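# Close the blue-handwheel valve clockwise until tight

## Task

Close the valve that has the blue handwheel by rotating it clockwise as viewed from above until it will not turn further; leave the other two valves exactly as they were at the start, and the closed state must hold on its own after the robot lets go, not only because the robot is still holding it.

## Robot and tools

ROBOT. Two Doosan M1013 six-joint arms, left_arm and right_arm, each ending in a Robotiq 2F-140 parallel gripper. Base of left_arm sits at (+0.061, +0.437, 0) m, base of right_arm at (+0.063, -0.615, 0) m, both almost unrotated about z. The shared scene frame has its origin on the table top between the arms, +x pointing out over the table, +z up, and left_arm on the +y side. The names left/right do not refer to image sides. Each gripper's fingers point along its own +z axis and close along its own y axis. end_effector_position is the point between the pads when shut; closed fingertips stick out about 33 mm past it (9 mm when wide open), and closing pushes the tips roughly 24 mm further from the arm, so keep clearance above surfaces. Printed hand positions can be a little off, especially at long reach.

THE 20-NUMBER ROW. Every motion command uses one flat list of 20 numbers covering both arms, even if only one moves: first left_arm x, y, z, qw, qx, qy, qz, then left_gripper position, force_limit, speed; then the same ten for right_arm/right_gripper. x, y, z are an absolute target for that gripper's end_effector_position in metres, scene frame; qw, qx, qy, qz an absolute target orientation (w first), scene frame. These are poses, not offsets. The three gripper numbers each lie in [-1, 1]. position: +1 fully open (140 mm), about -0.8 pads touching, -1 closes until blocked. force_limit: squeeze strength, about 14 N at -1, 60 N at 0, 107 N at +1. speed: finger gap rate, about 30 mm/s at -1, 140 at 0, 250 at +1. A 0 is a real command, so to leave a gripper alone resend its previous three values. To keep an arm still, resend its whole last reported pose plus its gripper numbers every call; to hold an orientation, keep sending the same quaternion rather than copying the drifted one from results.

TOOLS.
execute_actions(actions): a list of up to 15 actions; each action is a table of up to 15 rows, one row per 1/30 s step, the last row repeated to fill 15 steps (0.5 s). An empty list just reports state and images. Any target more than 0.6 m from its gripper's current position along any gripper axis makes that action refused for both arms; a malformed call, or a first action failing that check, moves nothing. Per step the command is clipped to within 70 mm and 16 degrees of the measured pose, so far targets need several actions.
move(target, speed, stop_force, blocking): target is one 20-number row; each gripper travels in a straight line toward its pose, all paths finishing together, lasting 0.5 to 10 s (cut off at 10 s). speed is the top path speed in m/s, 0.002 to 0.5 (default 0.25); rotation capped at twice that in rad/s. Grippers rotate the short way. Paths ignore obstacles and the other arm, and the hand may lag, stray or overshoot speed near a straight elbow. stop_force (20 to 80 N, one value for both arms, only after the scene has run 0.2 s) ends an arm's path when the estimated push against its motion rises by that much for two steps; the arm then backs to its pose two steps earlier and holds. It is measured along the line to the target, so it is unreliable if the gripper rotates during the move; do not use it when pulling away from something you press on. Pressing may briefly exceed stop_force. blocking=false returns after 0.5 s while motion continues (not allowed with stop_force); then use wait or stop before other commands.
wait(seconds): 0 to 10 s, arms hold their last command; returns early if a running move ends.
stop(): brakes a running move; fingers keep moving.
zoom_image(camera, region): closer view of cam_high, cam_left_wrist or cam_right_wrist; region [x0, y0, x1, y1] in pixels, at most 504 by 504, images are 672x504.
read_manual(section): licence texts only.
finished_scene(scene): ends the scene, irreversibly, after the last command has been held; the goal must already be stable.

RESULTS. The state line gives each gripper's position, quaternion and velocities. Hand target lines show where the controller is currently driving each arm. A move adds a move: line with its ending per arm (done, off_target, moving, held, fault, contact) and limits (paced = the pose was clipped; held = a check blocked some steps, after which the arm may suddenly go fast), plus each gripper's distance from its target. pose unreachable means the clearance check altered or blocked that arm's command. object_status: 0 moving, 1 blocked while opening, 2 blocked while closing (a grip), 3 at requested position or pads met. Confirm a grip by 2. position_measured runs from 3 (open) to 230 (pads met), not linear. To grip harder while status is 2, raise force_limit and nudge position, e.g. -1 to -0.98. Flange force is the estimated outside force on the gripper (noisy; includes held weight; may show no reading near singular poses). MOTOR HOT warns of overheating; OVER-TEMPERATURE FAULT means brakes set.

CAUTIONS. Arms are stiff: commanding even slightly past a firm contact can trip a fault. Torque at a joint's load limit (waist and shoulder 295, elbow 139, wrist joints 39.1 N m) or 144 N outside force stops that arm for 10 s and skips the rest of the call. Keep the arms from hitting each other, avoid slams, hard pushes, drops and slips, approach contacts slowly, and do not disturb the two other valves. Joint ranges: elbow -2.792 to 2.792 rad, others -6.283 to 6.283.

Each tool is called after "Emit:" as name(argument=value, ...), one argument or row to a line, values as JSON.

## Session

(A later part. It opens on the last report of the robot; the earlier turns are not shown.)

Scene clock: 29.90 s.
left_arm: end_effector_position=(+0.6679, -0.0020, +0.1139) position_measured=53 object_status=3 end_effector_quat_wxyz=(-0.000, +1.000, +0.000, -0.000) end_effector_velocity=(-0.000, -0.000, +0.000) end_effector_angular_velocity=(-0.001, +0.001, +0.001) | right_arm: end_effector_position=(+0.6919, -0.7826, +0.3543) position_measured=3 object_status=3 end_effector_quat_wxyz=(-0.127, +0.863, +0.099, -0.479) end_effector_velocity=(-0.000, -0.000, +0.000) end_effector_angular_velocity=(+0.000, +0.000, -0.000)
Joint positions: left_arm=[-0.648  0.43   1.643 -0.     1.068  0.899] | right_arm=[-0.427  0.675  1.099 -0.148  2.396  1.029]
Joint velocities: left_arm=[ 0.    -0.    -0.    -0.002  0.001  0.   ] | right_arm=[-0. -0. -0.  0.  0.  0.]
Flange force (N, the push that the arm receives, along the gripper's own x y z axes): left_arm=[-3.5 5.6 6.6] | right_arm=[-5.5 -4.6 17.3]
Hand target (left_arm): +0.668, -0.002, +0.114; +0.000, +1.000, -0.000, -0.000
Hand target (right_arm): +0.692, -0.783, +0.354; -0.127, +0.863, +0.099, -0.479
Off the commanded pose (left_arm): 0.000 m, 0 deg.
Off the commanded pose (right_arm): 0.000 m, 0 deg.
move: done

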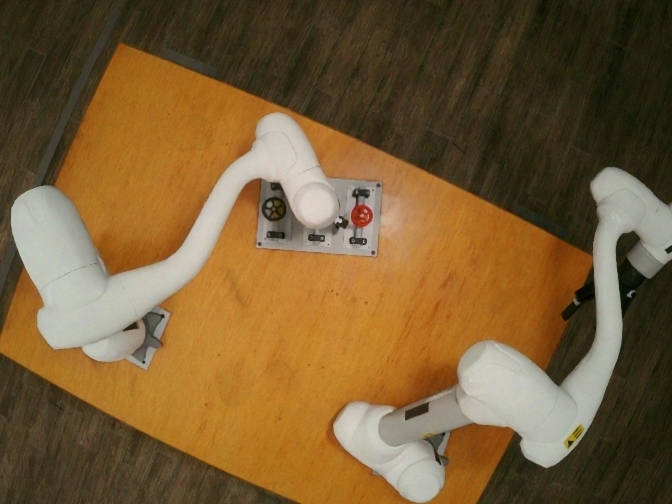

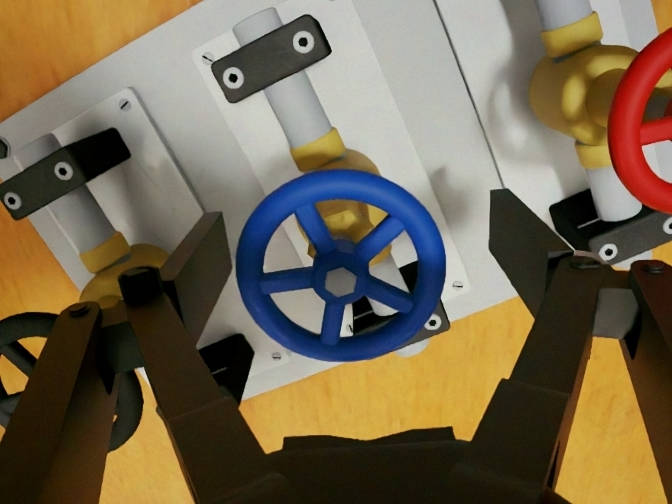

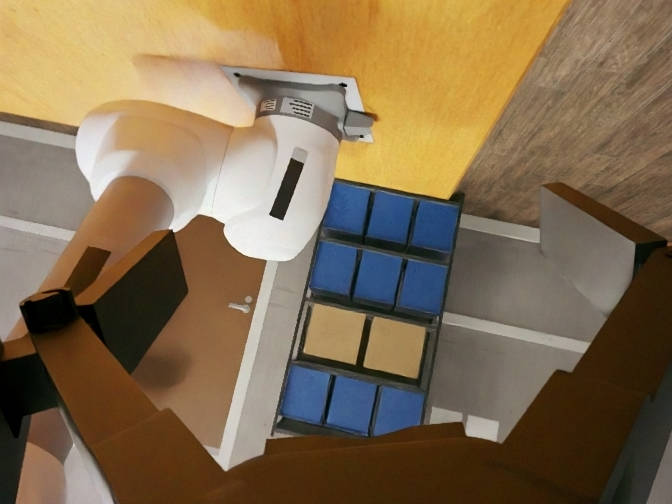

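Emit:
move(
  target=[0.668,0.004,0.112,0,1,0,0,0.6,-1,0,0.6919,-0.7826,0.3543,-0.127,0.863,0.099,-0.479,1,0,0],
  speed=0.05,
)

Emit:
move(
  target=[0.668,0.004,0.112,0,1,0,0,-1,-0.6,-0.5,0.6919,-0.7826,0.3543,-0.127,0.863,0.099,-0.479,1,0,0],
)

Scene clock: 31.73 s.
left_arm: end_effector_position=(+0.6680, +0.0040, +0.1120) position_measured=53 object_status=3 end_effector_quat_wxyz=(+0.000, +1.000, +0.000, -0.000) end_effector_velocity=(-0.001, -0.001, +0.001) end_effector_angular_velocity=(-0.001, -0.000, -0.001) | right_arm: end_effector_position=(+0.6919, -0.7826, +0.3543) position_measured=3 object_status=3 end_effector_quat_wxyz=(-0.127, +0.863, +0.099, -0.479) end_effector_velocity=(-0.000, +0.000, -0.000) end_effector_angular_velocity=(+0.000, +0.001, +0.000)
Joint positions: left_arm=[-0.641  0.427  1.652 -0.     1.062  0.906] | right_arm=[-0.427  0.675  1.099 -0.148  2.396  1.029]
Joint velocities: left_arm=[-0.002 -0.001  0.    -0.001 -0.     0.   ] | right_arm=[ 0.     0.     0.001 -0.     0.    -0.   ]
Flange force (N, the push that the arm receives, along the gripper's own x y z axes): left_arm=[-2.5 6.7 5.5] | right_arm=[-4.1 -5.8 15.1]
Hand target (left_arm): +0.668, +0.004, +0.112; +0.000, +1.000, +0.000, +0.000
Hand target (right_arm): +0.692, -0.783, +0.354; -0.127, +0.863, +0.099, -0.479
Off the commanded pose (left_arm): 0.000 m, 0 deg.
Off the commanded pose (right_arm): 0.000 m, 0 deg.
move: done

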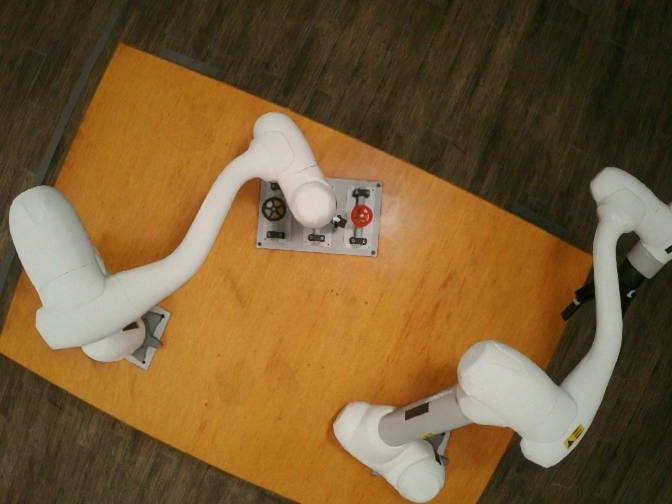

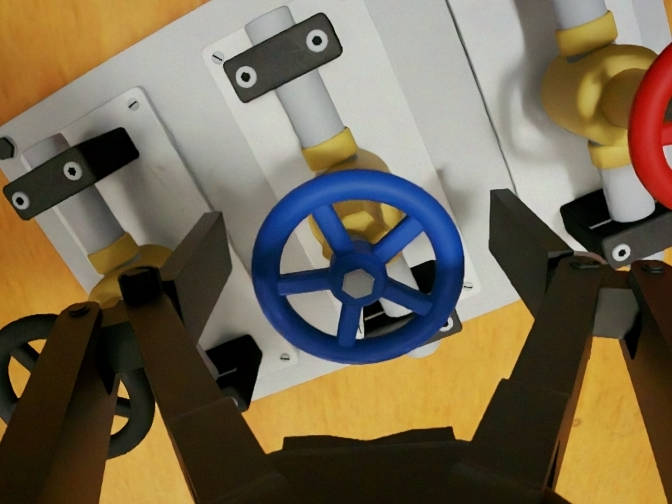

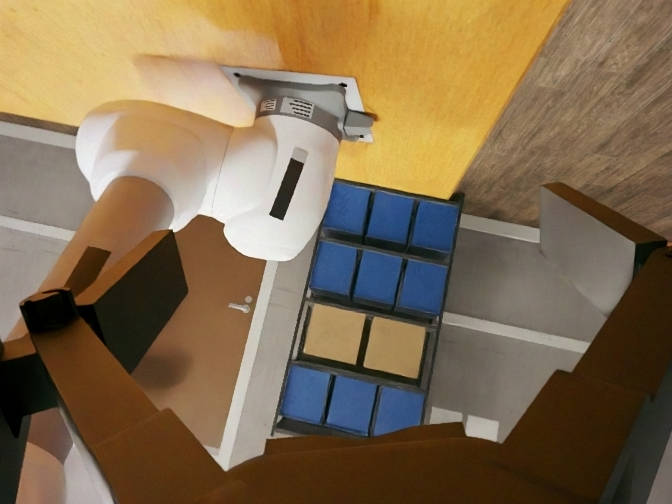

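Scene clock: 32.43 s.
left_arm: end_effector_position=(+0.6680, +0.0041, +0.1121) position_measured=120 object_status=2 end_effector_quat_wxyz=(+0.000, +1.000, +0.000, +0.000) end_effector_velocity=(+0.000, +0.001, -0.000) end_effector_angular_velocity=(+0.001, -0.000, +0.001) | right_arm: end_effector_position=(+0.6919, -0.7826, +0.3543) position_measured=3 object_status=3 end_effector_quat_wxyz=(-0.127, +0.863, +0.099, -0.479) end_effector_velocity=(+0.000, +0.000, -0.000) end_effector_angular_velocity=(+0.001, -0.001, +0.000)
Joint positions: left_arm=[-0.641  0.427  1.653  0.     1.062  0.906] | right_arm=[-0.427  0.675  1.099 -0.148  2.396  1.029]
Joint velocities: left_arm=[0.001 0.    0.    0.001 0.    0.   ] | right_arm=[ 0.    -0.     0.     0.001 -0.    -0.   ]
Flange force (N, the push that the arm receives, along the gripper's own x y z axes): left_arm=[-5.9 -18.5 -8.6] | right_arm=[-5.0 -4.3 12.4]
Hand target (left_arm): +0.668, +0.004, +0.112; +0.000, +1.000, +0.000, +0.000
Hand target (right_arm): +0.692, -0.783, +0.354; -0.127, +0.863, +0.099, -0.479
Off the commanded pose (left_arm): 0.000 m, 0 deg.
Off the commanded pose (right_arm): 0.000 m, 0 deg.
move: done

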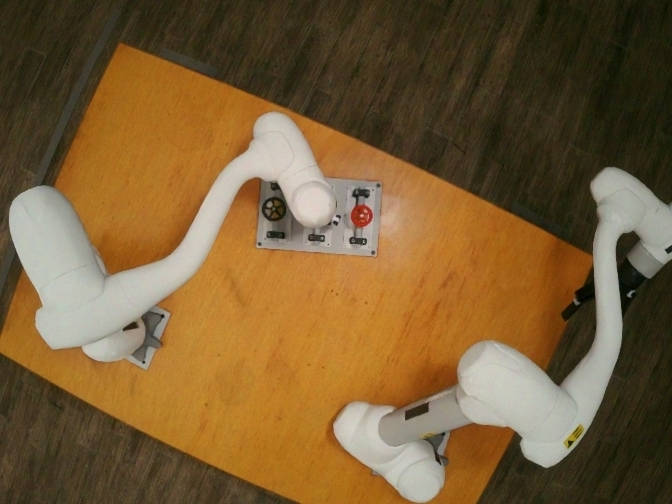

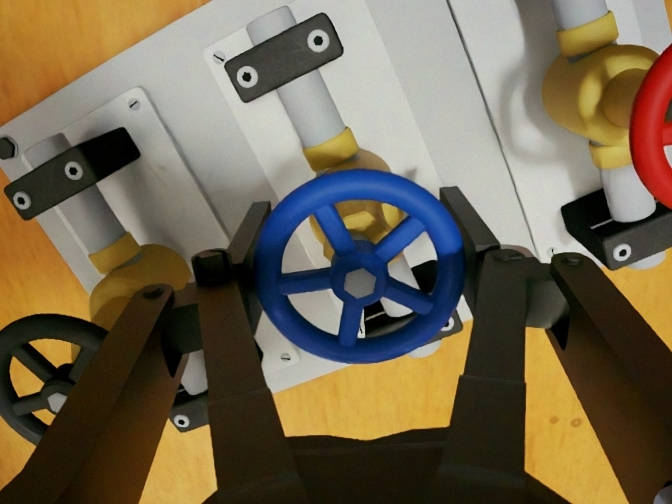

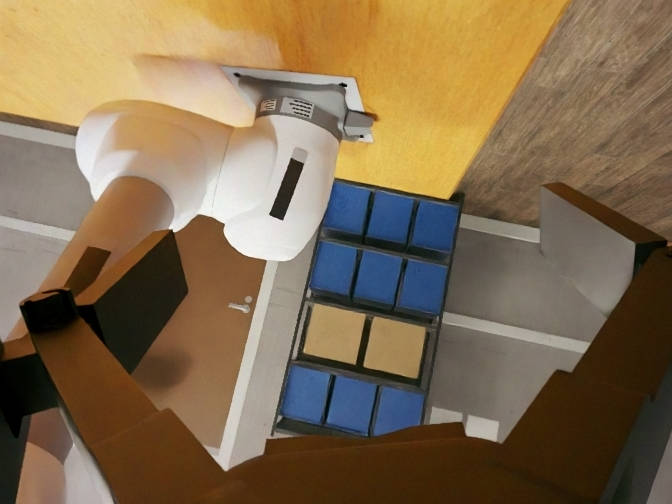

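Emit:
move(
  target=[0.668,0.0052,0.112,0,1,0,0,-0.98,-0.6,-0.5,0.6919,-0.7826,0.3543,-0.127,0.863,0.099,-0.479,1,0,0],
  speed=0.01,
)

Emit:
move(
  target=[0.668,0.0052,0.112,0,0.966,-0.259,0,-0.98,-0.6,-0.5,0.6919,-0.7826,0.3543,-0.127,0.863,0.099,-0.479,1,0,0],
  speed=0.2,
)

Scene clock: 34.10 s.
left_arm: end_effector_position=(+0.6680, +0.0050, +0.1120) position_measured=120 object_status=2 end_effector_quat_wxyz=(+0.000, +1.000, -0.000, +0.000) end_effector_velocity=(-0.000, +0.000, +0.000) end_effector_angular_velocity=(+0.000, +0.000, +0.000) | right_arm: end_effector_position=(+0.6919, -0.7826, +0.3543) position_measured=3 object_status=3 end_effector_quat_wxyz=(-0.127, +0.863, +0.099, -0.479) end_effector_velocity=(+0.000, -0.000, +0.000) end_effector_angular_velocity=(-0.000, +0.001, -0.000)
Joint positions: left_arm=[-0.64   0.426  1.654 -0.     1.061  0.907] | right_arm=[-0.427  0.675  1.099 -0.148  2.396  1.029]
Joint velocities: left_arm=[ 0.    -0.001  0.    -0.     0.     0.   ] | right_arm=[-0.     0.    -0.001 -0.     0.001  0.   ]
Flange force (N, the push that the arm receives, along the gripper's own x y z axes): left_arm=[-5.4 21.0 -7.7] | right_arm=[-7.4 -5.1 14.9]
Hand target (left_arm): +0.668, +0.005, +0.112; +0.000, +1.000, +0.000, -0.000
Hand target (right_arm): +0.692, -0.783, +0.354; -0.127, +0.863, +0.099, -0.479
Off the commanded pose (left_arm): 0.000 m, 0 deg.
Off the commanded pose (right_arm): 0.000 m, 0 deg.
move: done

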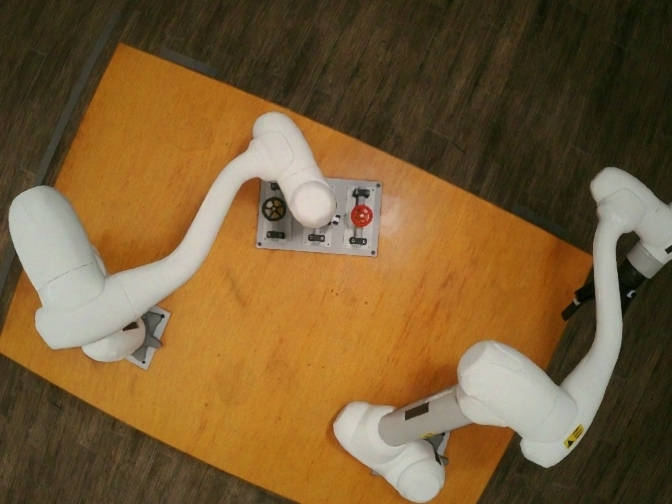

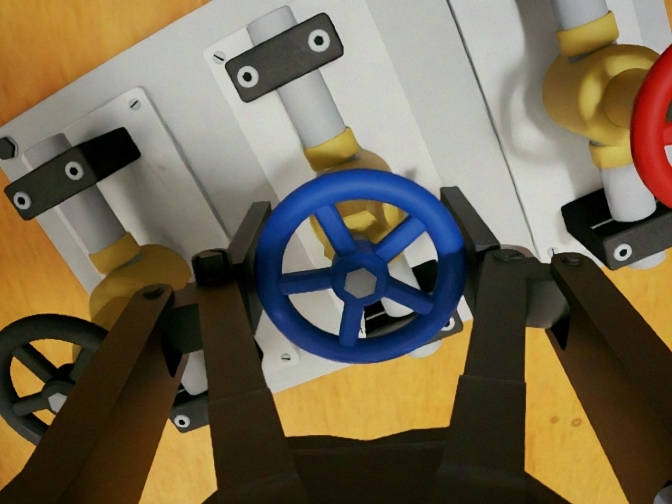

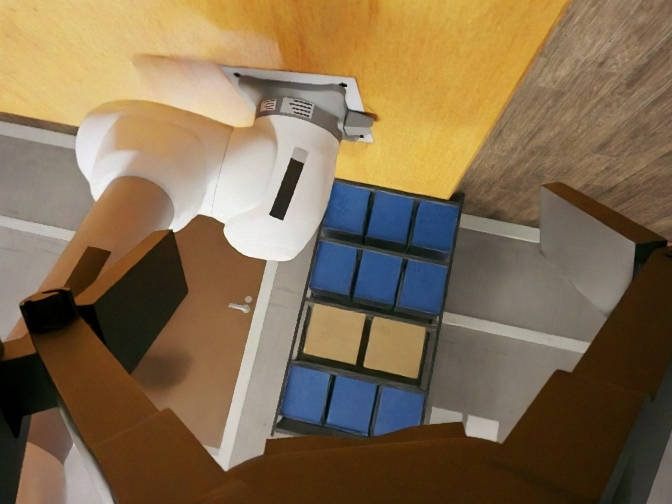

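Scene clock: 35.73 s.
left_arm: end_effector_position=(+0.6679, +0.0051, +0.1120) position_measured=120 object_status=2 end_effector_quat_wxyz=(-0.000, +0.966, -0.259, +0.000) end_effector_velocity=(+0.000, -0.000, +0.001) end_effector_angular_velocity=(-0.002, -0.000, +0.001) | right_arm: end_effector_position=(+0.6919, -0.7826, +0.3543) position_measured=3 object_status=3 end_effector_quat_wxyz=(-0.127, +0.863, +0.099, -0.479) end_effector_velocity=(+0.000, +0.001, +0.000) end_effector_angular_velocity=(+0.002, +0.001, -0.000)
Joint positions: left_arm=[-0.64   0.426  1.654  0.     1.062  1.431] | right_arm=[-0.427  0.675  1.099 -0.148  2.396  1.029]
Joint velocities: left_arm=[ 0.001 -0.001 -0.    -0.002 -0.     0.001] | right_arm=[ 0.001  0.    -0.     0.002  0.001  0.   ]
Flange force (N, the push that the arm receives, along the gripper's own x y z axes): left_arm=[8.0 -0.8 -8.2] | right_arm=[-5.6 -3.6 14.9]
Hand target (left_arm): +0.668, +0.005, +0.112; -0.000, +0.966, -0.259, +0.000
Hand target (right_arm): +0.692, -0.783, +0.354; -0.127, +0.863, +0.099, -0.479
Off the commanded pose (left_arm): 0.000 m, 0 deg.
Off the commanded pose (right_arm): 0.000 m, 0 deg.
move: done

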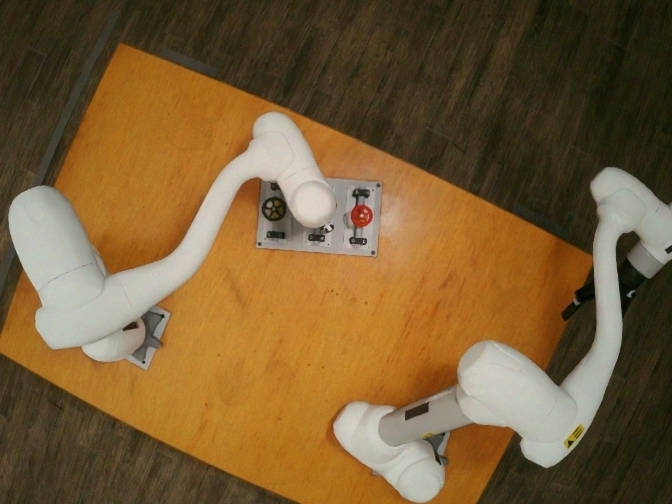

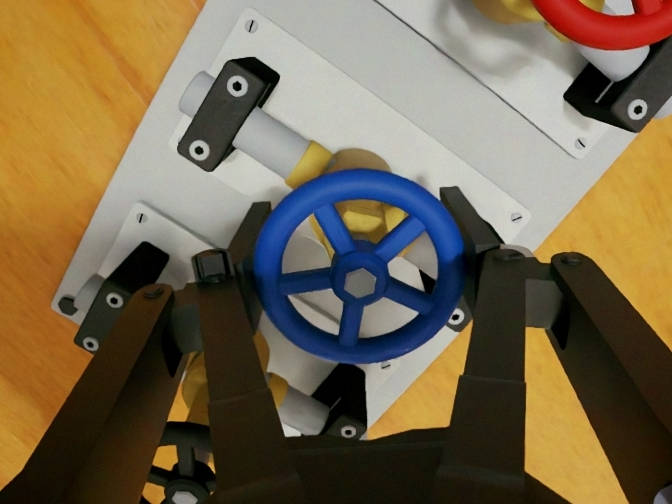

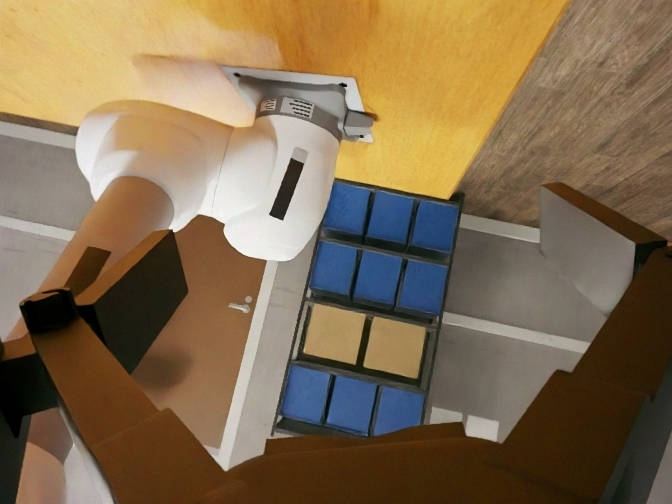

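Well centred. Continuing the turn.

Emit:
move(
  target=[0.668,0.005,0.112,0,0.7071,-0.7071,0,-0.98,-0.6,-0.5,0.6919,-0.7826,0.3543,-0.127,0.863,0.099,-0.479,1,0,0],
  speed=0.4,
)

Emit:
move(
  target=[0.668,0.005,0.112,0,-0.174,-0.985,0,-0.98,-0.6,-0.5,0.6919,-0.7826,0.3543,-0.127,0.863,0.099,-0.479,1,0,0],
  speed=0.5,
)

Emit:
move(
  target=[0.668,0.005,0.112,0,-0.866,-0.5,0,-0.98,-0.6,-0.5,0.6919,-0.7826,0.3543,-0.127,0.863,0.099,-0.479,1,0,0],
  speed=0.5,
)

Scene clock: 38.63 s.
left_arm: end_effector_position=(+0.6679, +0.0049, +0.1120) position_measured=120 object_status=2 end_effector_quat_wxyz=(-0.000, +0.707, -0.707, +0.000) end_effector_velocity=(-0.000, -0.000, -0.001) end_effector_angular_velocity=(+0.001, +0.002, -0.001) | right_arm: end_effector_position=(+0.6919, -0.7826, +0.3543) position_measured=3 object_status=3 end_effector_quat_wxyz=(-0.127, +0.863, +0.099, -0.479) end_effector_velocity=(+0.000, -0.000, +0.000) end_effector_angular_velocity=(-0.001, -0.001, +0.000)
Joint positions: left_arm=[-0.64   0.426  1.654 -0.     1.062  2.477] | right_arm=[-0.427  0.675  1.099 -0.148  2.396  1.029]
Joint velocities: left_arm=[-0.     0.002 -0.001 -0.     0.001  0.001] | right_arm=[ 0.     0.    -0.001 -0.001 -0.001 -0.   ]
Flange force (N, the push that the arm receives, along the gripper's own x y z axes): left_arm=[-25.2 -42.4 -3.7] | right_arm=[-5.3 -3.9 12.4]
Hand target (left_arm): +0.668, +0.005, +0.112; -0.000, +0.707, -0.707, +0.000
Hand target (right_arm): +0.692, -0.783, +0.354; -0.127, +0.863, +0.099, -0.479
Off the commanded pose (left_arm): 0.000 m, 0 deg.
Off the commanded pose (right_arm): 0.000 m, 0 deg.
move: done

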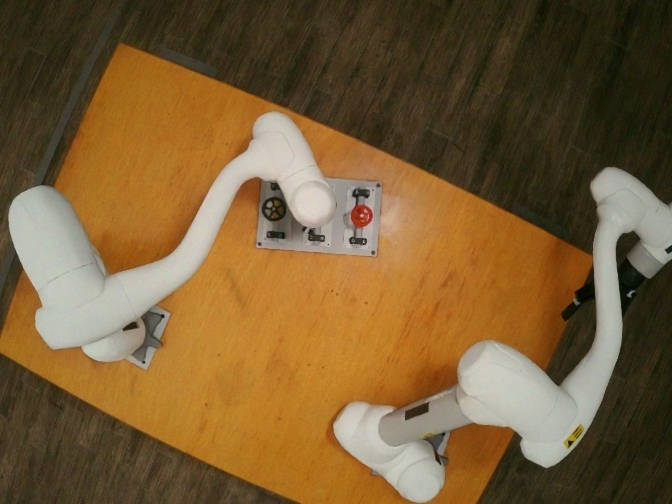

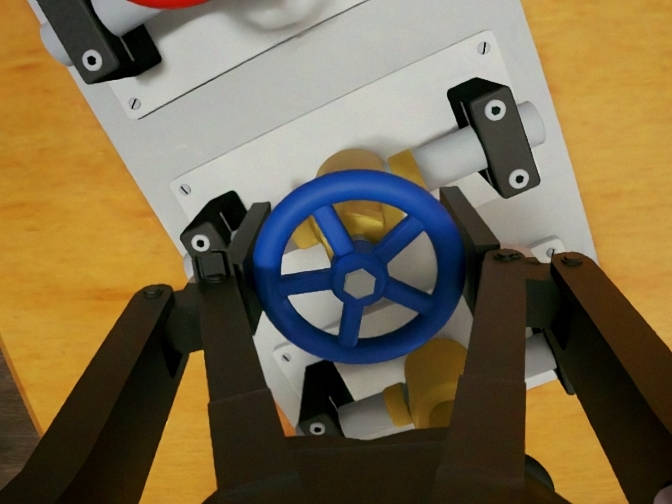

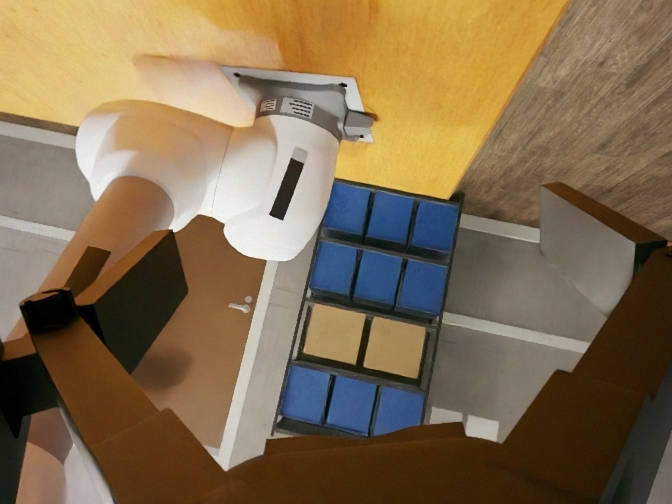

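Scene clock: 41.00 s.
left_arm: end_effector_position=(+0.6679, +0.0051, +0.1120) position_measured=121 object_status=2 end_effector_quat_wxyz=(-0.000, +0.174, +0.985, +0.000) end_effector_velocity=(-0.000, -0.001, -0.000) end_effector_angular_velocity=(-0.001, +0.001, -0.001) | right_arm: end_effector_position=(+0.6919, -0.7826, +0.3543) position_measured=3 object_status=3 end_effector_quat_wxyz=(-0.127, +0.863, +0.099, -0.479) end_effector_velocity=(-0.000, -0.000, -0.000) end_effector_angular_velocity=(-0.001, +0.001, +0.000)
Joint positions: left_arm=[-0.64   0.426  1.654  0.     1.062  4.398] | right_arm=[-0.427  0.675  1.099 -0.148  2.396  1.029]
Joint velocities: left_arm=[-0.     0.001 -0.001 -0.002  0.     0.001] | right_arm=[ 0.     0.     0.    -0.001 -0.     0.   ]
Flange force (N, the push that the arm receives, along the gripper's own x y z axes): left_arm=[4.2 -5.1 6.9] | right_arm=[-3.9 -5.9 13.6]
Hand target (left_arm): +0.668, +0.005, +0.112; +0.000, +0.174, +0.985, -0.000
Hand target (right_arm): +0.692, -0.783, +0.354; -0.127, +0.863, +0.099, -0.479
Off the commanded pose (left_arm): 0.000 m, 0 deg.
Off the commanded pose (right_arm): 0.000 m, 0 deg.
move: done

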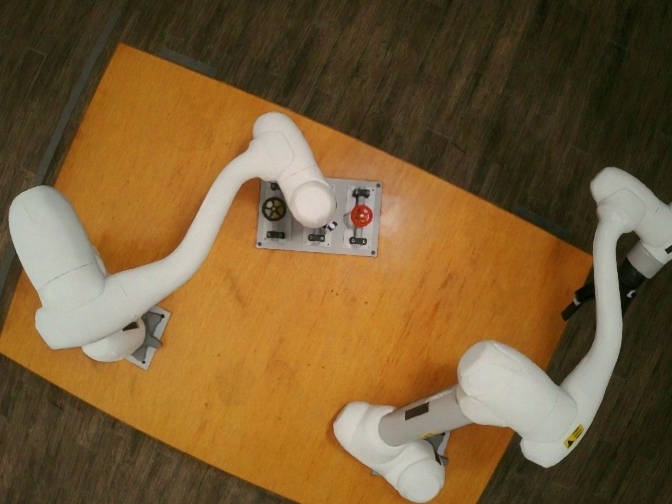

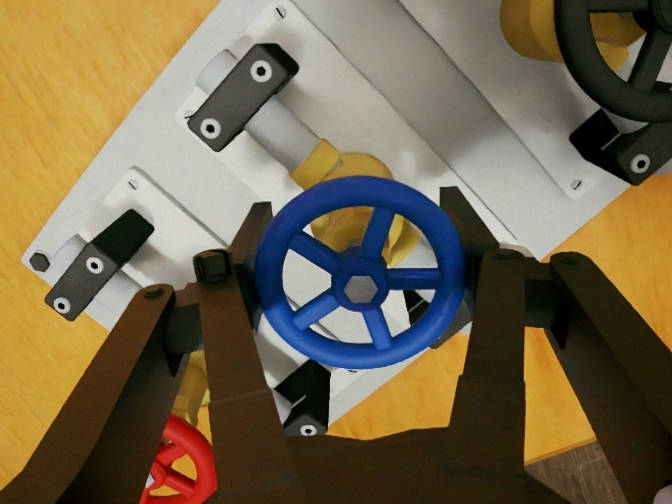

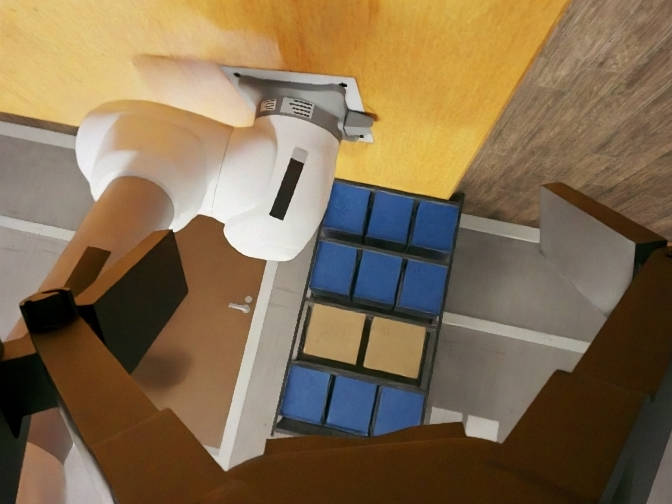

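Scene clock: 43.20 s.
left_arm: end_effector_position=(+0.6679, +0.0049, +0.1121) position_measured=121 object_status=2 end_effector_quat_wxyz=(+0.000, +0.866, +0.500, +0.000) end_effector_velocity=(+0.001, +0.001, -0.001) end_effector_angular_velocity=(+0.001, +0.000, -0.000) | right_arm: end_effector_position=(+0.6919, -0.7826, +0.3543) position_measured=3 object_status=3 end_effector_quat_wxyz=(-0.127, +0.863, +0.099, -0.479) end_effector_velocity=(+0.000, +0.000, +0.000) end_effector_angular_velocity=(-0.000, -0.000, +0.000)
Joint positions: left_arm=[-0.64   0.426  1.654 -0.     1.062  6.143] | right_arm=[-0.427  0.675  1.099 -0.148  2.396  1.029]
Joint velocities: left_arm=[ 0.002  0.001 -0.     0.001  0.     0.002] | right_arm=[ 0.     0.    -0.001 -0.     0.001  0.   ]
Flange force (N, the push that the arm receives, along the gripper's own x y z axes): left_arm=[16.5 42.0 5.2] | right_arm=[-3.8 -3.0 9.9]
Hand target (left_arm): +0.668, +0.005, +0.112; +0.000, +0.866, +0.500, +0.000
Hand target (right_arm): +0.692, -0.783, +0.354; -0.127, +0.863, +0.099, -0.479
Off the commanded pose (left_arm): 0.000 m, 0 deg.
Off the commanded pose (right_arm): 0.000 m, 0 deg.
move: done

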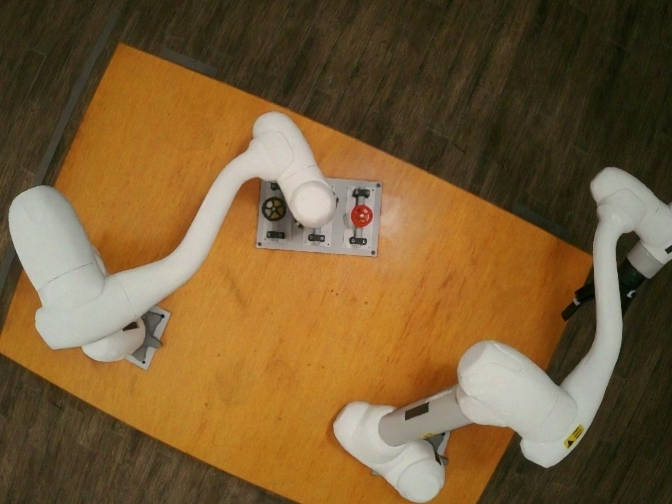

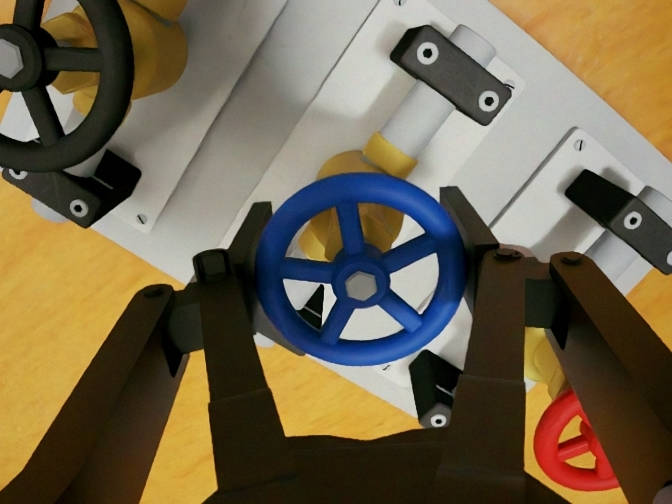

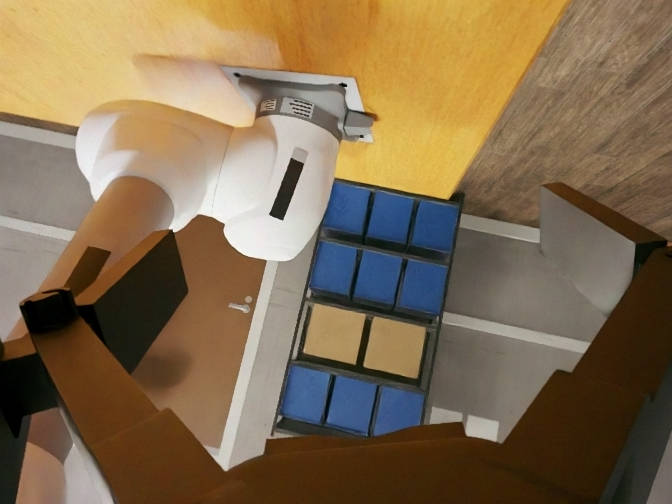

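Emit:
move(
  target=[0.668,0.005,0.112,0,0.866,0.5,0,0.4,0.6,0,0.6919,-0.7826,0.3543,-0.127,0.863,0.099,-0.479,1,0,0],
)

Emit:
move(
  target=[0.669,0.005,0.110,0,0.5,0.866,0,0.4,0.6,0,0.6919,-0.7826,0.3543,-0.127,0.863,0.099,-0.479,1,0,0],
  speed=0.5,
)

Emit:
move(
  target=[0.669,0.005,0.110,0,0.5,0.866,0,-1,0.6,-0.5,0.6919,-0.7826,0.3543,-0.127,0.863,0.099,-0.479,1,0,0],
)

Emit:
move(
  target=[0.669,0.005,0.110,0,0.643,0.766,0,-1,0.6,-0.5,0.6919,-0.7826,0.3543,-0.127,0.863,0.099,-0.479,1,0,0],
  speed=0.15,
)

Scene clock: 45.80 s.
left_arm: end_effector_position=(+0.6680, +0.0050, +0.1119) position_measured=78 object_status=3 end_effector_quat_wxyz=(-0.000, +0.866, +0.500, -0.000) end_effector_velocity=(-0.001, -0.001, +0.000) end_effector_angular_velocity=(-0.001, +0.001, +0.001) | right_arm: end_effector_position=(+0.6919, -0.7826, +0.3543) position_measured=3 object_status=3 end_effector_quat_wxyz=(-0.127, +0.863, +0.099, -0.479) end_effector_velocity=(-0.000, +0.000, +0.000) end_effector_angular_velocity=(-0.000, +0.001, +0.000)
Joint positions: left_arm=[-0.64   0.426  1.654 -0.     1.062  6.143] | right_arm=[-0.427  0.675  1.099 -0.148  2.396  1.029]
Joint velocities: left_arm=[-0.001 -0.    -0.    -0.001  0.    -0.001] | right_arm=[ 0.    -0.     0.001 -0.     0.001  0.   ]
Flange force (N, the push that the arm receives, along the gripper's own x y z axes): left_arm=[-7.4 3.9 7.5] | right_arm=[-6.2 -6.2 15.1]
Hand target (left_arm): +0.668, +0.005, +0.112; +0.000, +0.866, +0.500, -0.000
Hand target (right_arm): +0.692, -0.783, +0.354; -0.127, +0.863, +0.099, -0.479
Off the commanded pose (left_arm): 0.000 m, 0 deg.
Off the commanded pose (right_arm): 0.000 m, 0 deg.
move: done

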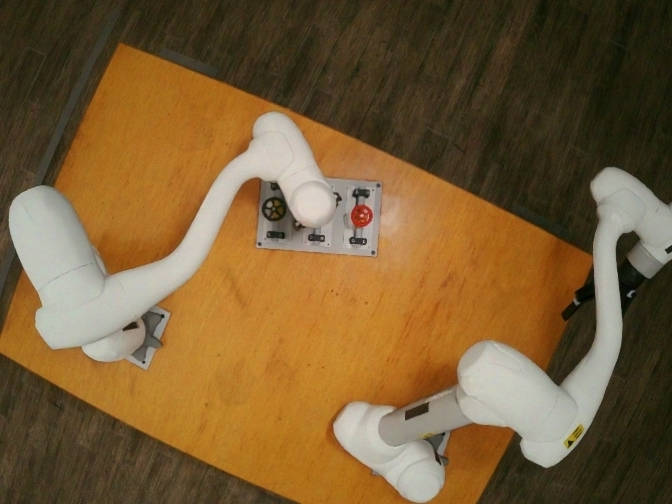

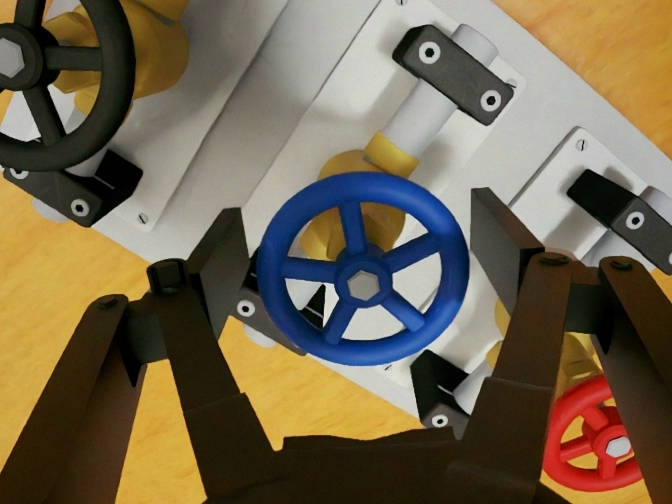

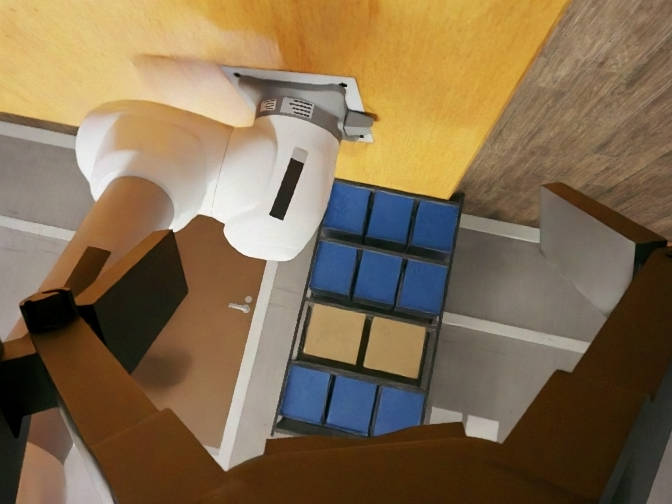

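Scene clock: 47.30 s.
left_arm: end_effector_position=(+0.6691, +0.0050, +0.1100) position_measured=78 object_status=3 end_effector_quat_wxyz=(+0.000, +0.500, +0.866, -0.000) end_effector_velocity=(-0.000, -0.001, -0.001) end_effector_angular_velocity=(+0.000, +0.000, -0.001) | right_arm: end_effector_position=(+0.6919, -0.7826, +0.3543) position_measured=3 object_status=3 end_effector_quat_wxyz=(-0.127, +0.863, +0.099, -0.479) end_effector_velocity=(-0.000, -0.001, -0.000) end_effector_angular_velocity=(-0.002, +0.001, +0.000)
Joint positions: left_arm=[-0.639  0.429  1.654 -0.     1.059  5.096] | right_arm=[-0.427  0.675  1.099 -0.148  2.396  1.029]
Joint velocities: left_arm=[-0.001  0.001 -0.    -0.    -0.001 -0.001] | right_arm=[-0.     0.     0.    -0.002  0.    -0.   ]
Flange force (N, the push that the arm receives, along the gripper's own x y z axes): left_arm=[-8.1 -3.6 8.5] | right_arm=[-6.2 -4.2 16.5]
Hand target (left_arm): +0.669, +0.005, +0.110; +0.000, +0.500, +0.866, -0.000
Hand target (right_arm): +0.692, -0.783, +0.354; -0.127, +0.863, +0.099, -0.479
Off the commanded pose (left_arm): 0.000 m, 0 deg.
Off the commanded pose (right_arm): 0.000 m, 0 deg.
move: done

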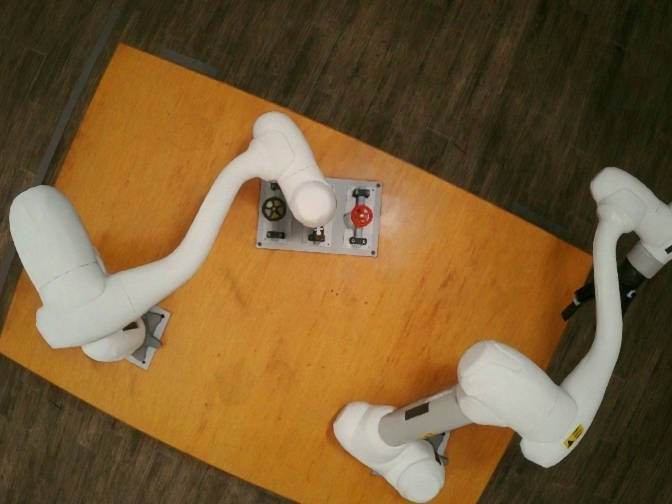

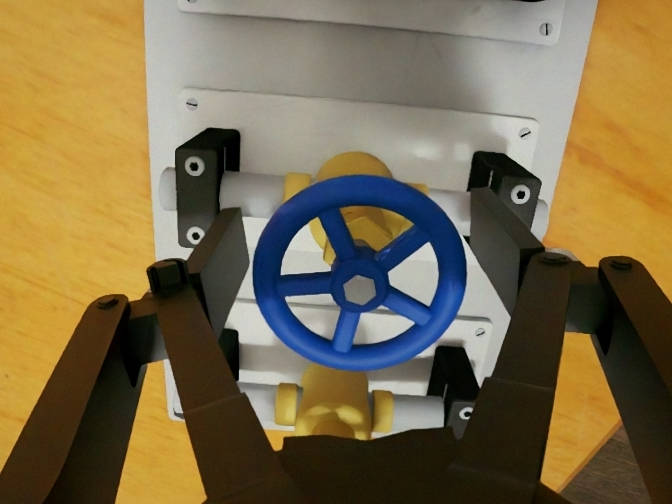

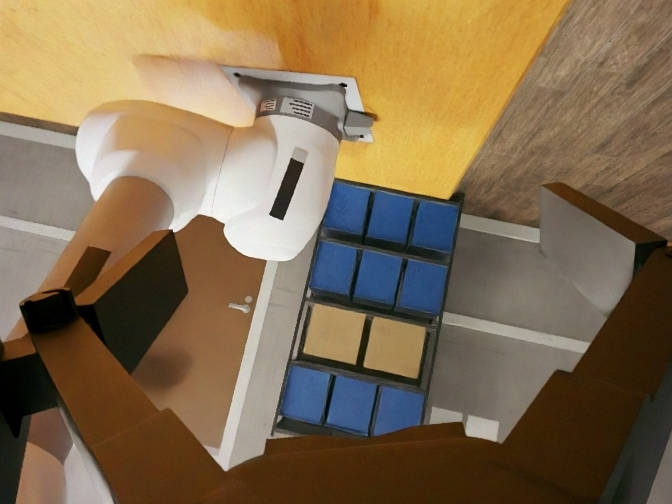

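Scene clock: 48.00 s.
left_arm: end_effector_position=(+0.6690, +0.0050, +0.1100) position_measured=124 object_status=2 end_effector_quat_wxyz=(-0.000, +0.500, +0.866, +0.000) end_effector_velocity=(+0.000, -0.000, -0.000) end_effector_angular_velocity=(-0.000, -0.001, +0.000) | right_arm: end_effector_position=(+0.6919, -0.7826, +0.3543) position_measured=3 object_status=3 end_effector_quat_wxyz=(-0.127, +0.863, +0.099, -0.479) end_effector_velocity=(+0.000, +0.000, +0.001) end_effector_angular_velocity=(+0.002, +0.000, -0.001)
Joint positions: left_arm=[-0.639  0.429  1.654 -0.     1.059  5.096] | right_arm=[-0.427  0.675  1.099 -0.148  2.396  1.029]
Joint velocities: left_arm=[-0.     0.001  0.     0.    -0.001 -0.   ] | right_arm=[-0.     0.    -0.001  0.002  0.002  0.   ]
Flange force (N, the push that the arm receives, along the gripper's own x y z axes): left_arm=[-4.0 -11.2 -19.5] | right_arm=[-6.5 -4.5 17.5]
Hand target (left_arm): +0.669, +0.005, +0.110; -0.000, +0.500, +0.866, +0.000
Hand target (right_arm): +0.692, -0.783, +0.354; -0.127, +0.863, +0.099, -0.479
Off the commanded pose (left_arm): 0.000 m, 0 deg.
Off the commanded pose (right_arm): 0.000 m, 0 deg.
move: done

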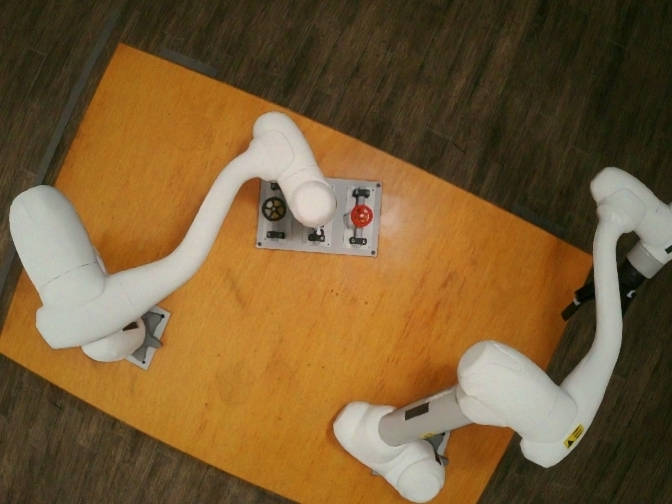

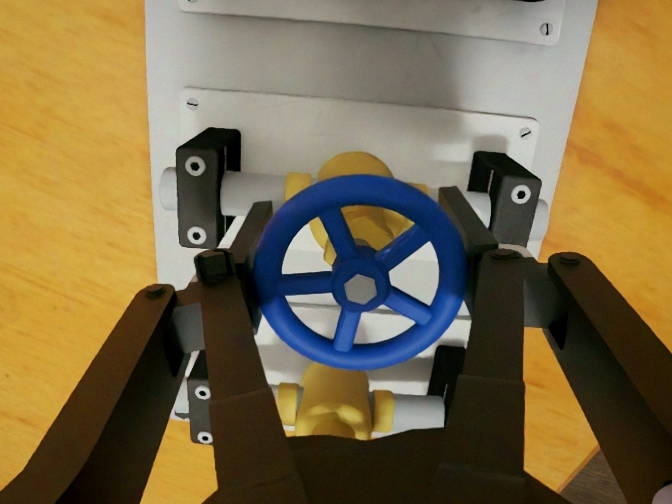

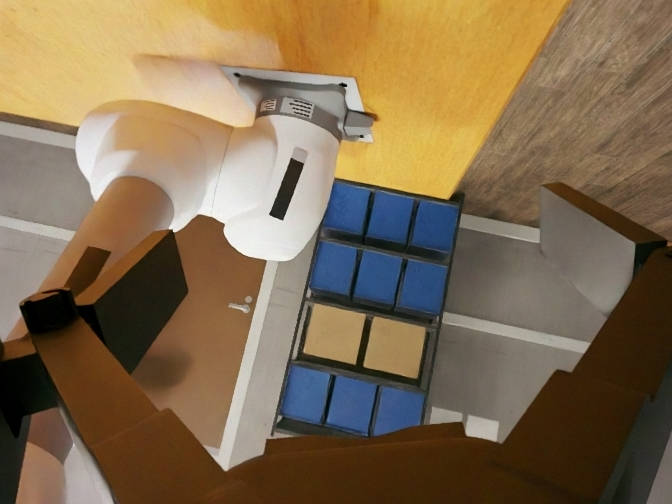

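Scene clock: 49.43 s.
left_arm: end_effector_position=(+0.6690, +0.0050, +0.1100) position_measured=124 object_status=2 end_effector_quat_wxyz=(+0.000, +0.643, +0.766, +0.000) end_effector_velocity=(+0.000, +0.000, +0.001) end_effector_angular_velocity=(-0.001, -0.001, +0.000) | right_arm: end_effector_position=(+0.6919, -0.7826, +0.3543) position_measured=3 object_status=3 end_effector_quat_wxyz=(-0.127, +0.863, +0.099, -0.479) end_effector_velocity=(-0.000, -0.000, +0.000) end_effector_angular_velocity=(-0.001, +0.003, +0.000)
Joint positions: left_arm=[-0.64   0.429  1.654  0.     1.059  5.446] | right_arm=[-0.427  0.675  1.099 -0.148  2.396  1.029]
Joint velocities: left_arm=[ 0.001 -0.001  0.     0.    -0.     0.   ] | right_arm=[ 0.     0.     0.    -0.002  0.002  0.   ]
Flange force (N, the push that the arm receives, along the gripper's own x y z axes): left_arm=[-1.5 -4.5 -19.0] | right_arm=[-4.7 -5.9 15.0]
Hand target (left_arm): +0.669, +0.005, +0.110; -0.000, +0.643, +0.766, +0.000
Hand target (right_arm): +0.692, -0.783, +0.354; -0.127, +0.863, +0.099, -0.479
Off the commanded pose (left_arm): 0.000 m, 0 deg.
Off the commanded pose (right_arm): 0.000 m, 0 deg.
move: done

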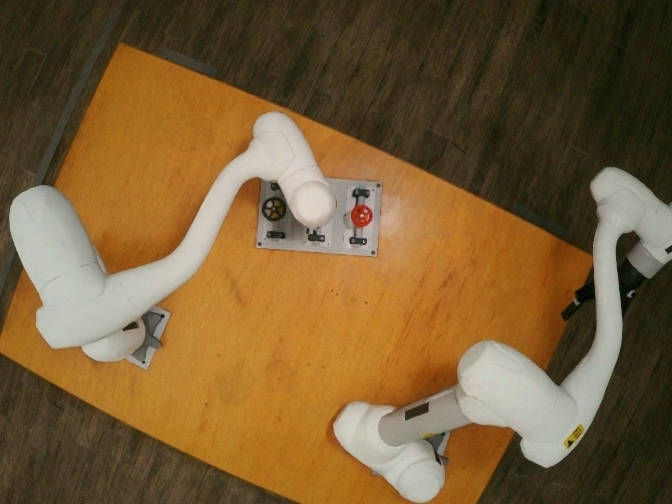

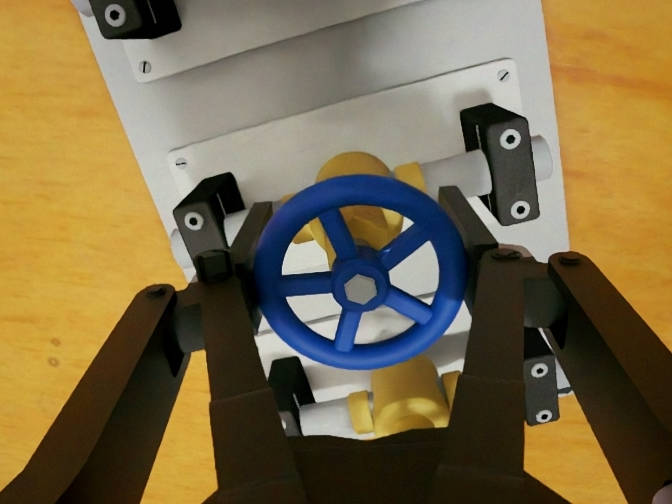

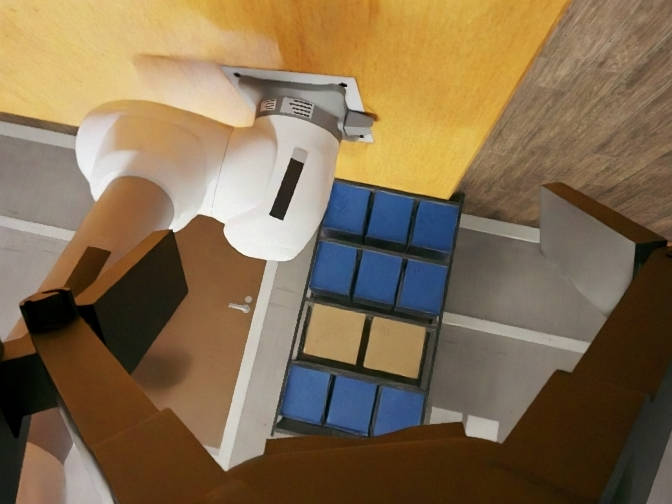

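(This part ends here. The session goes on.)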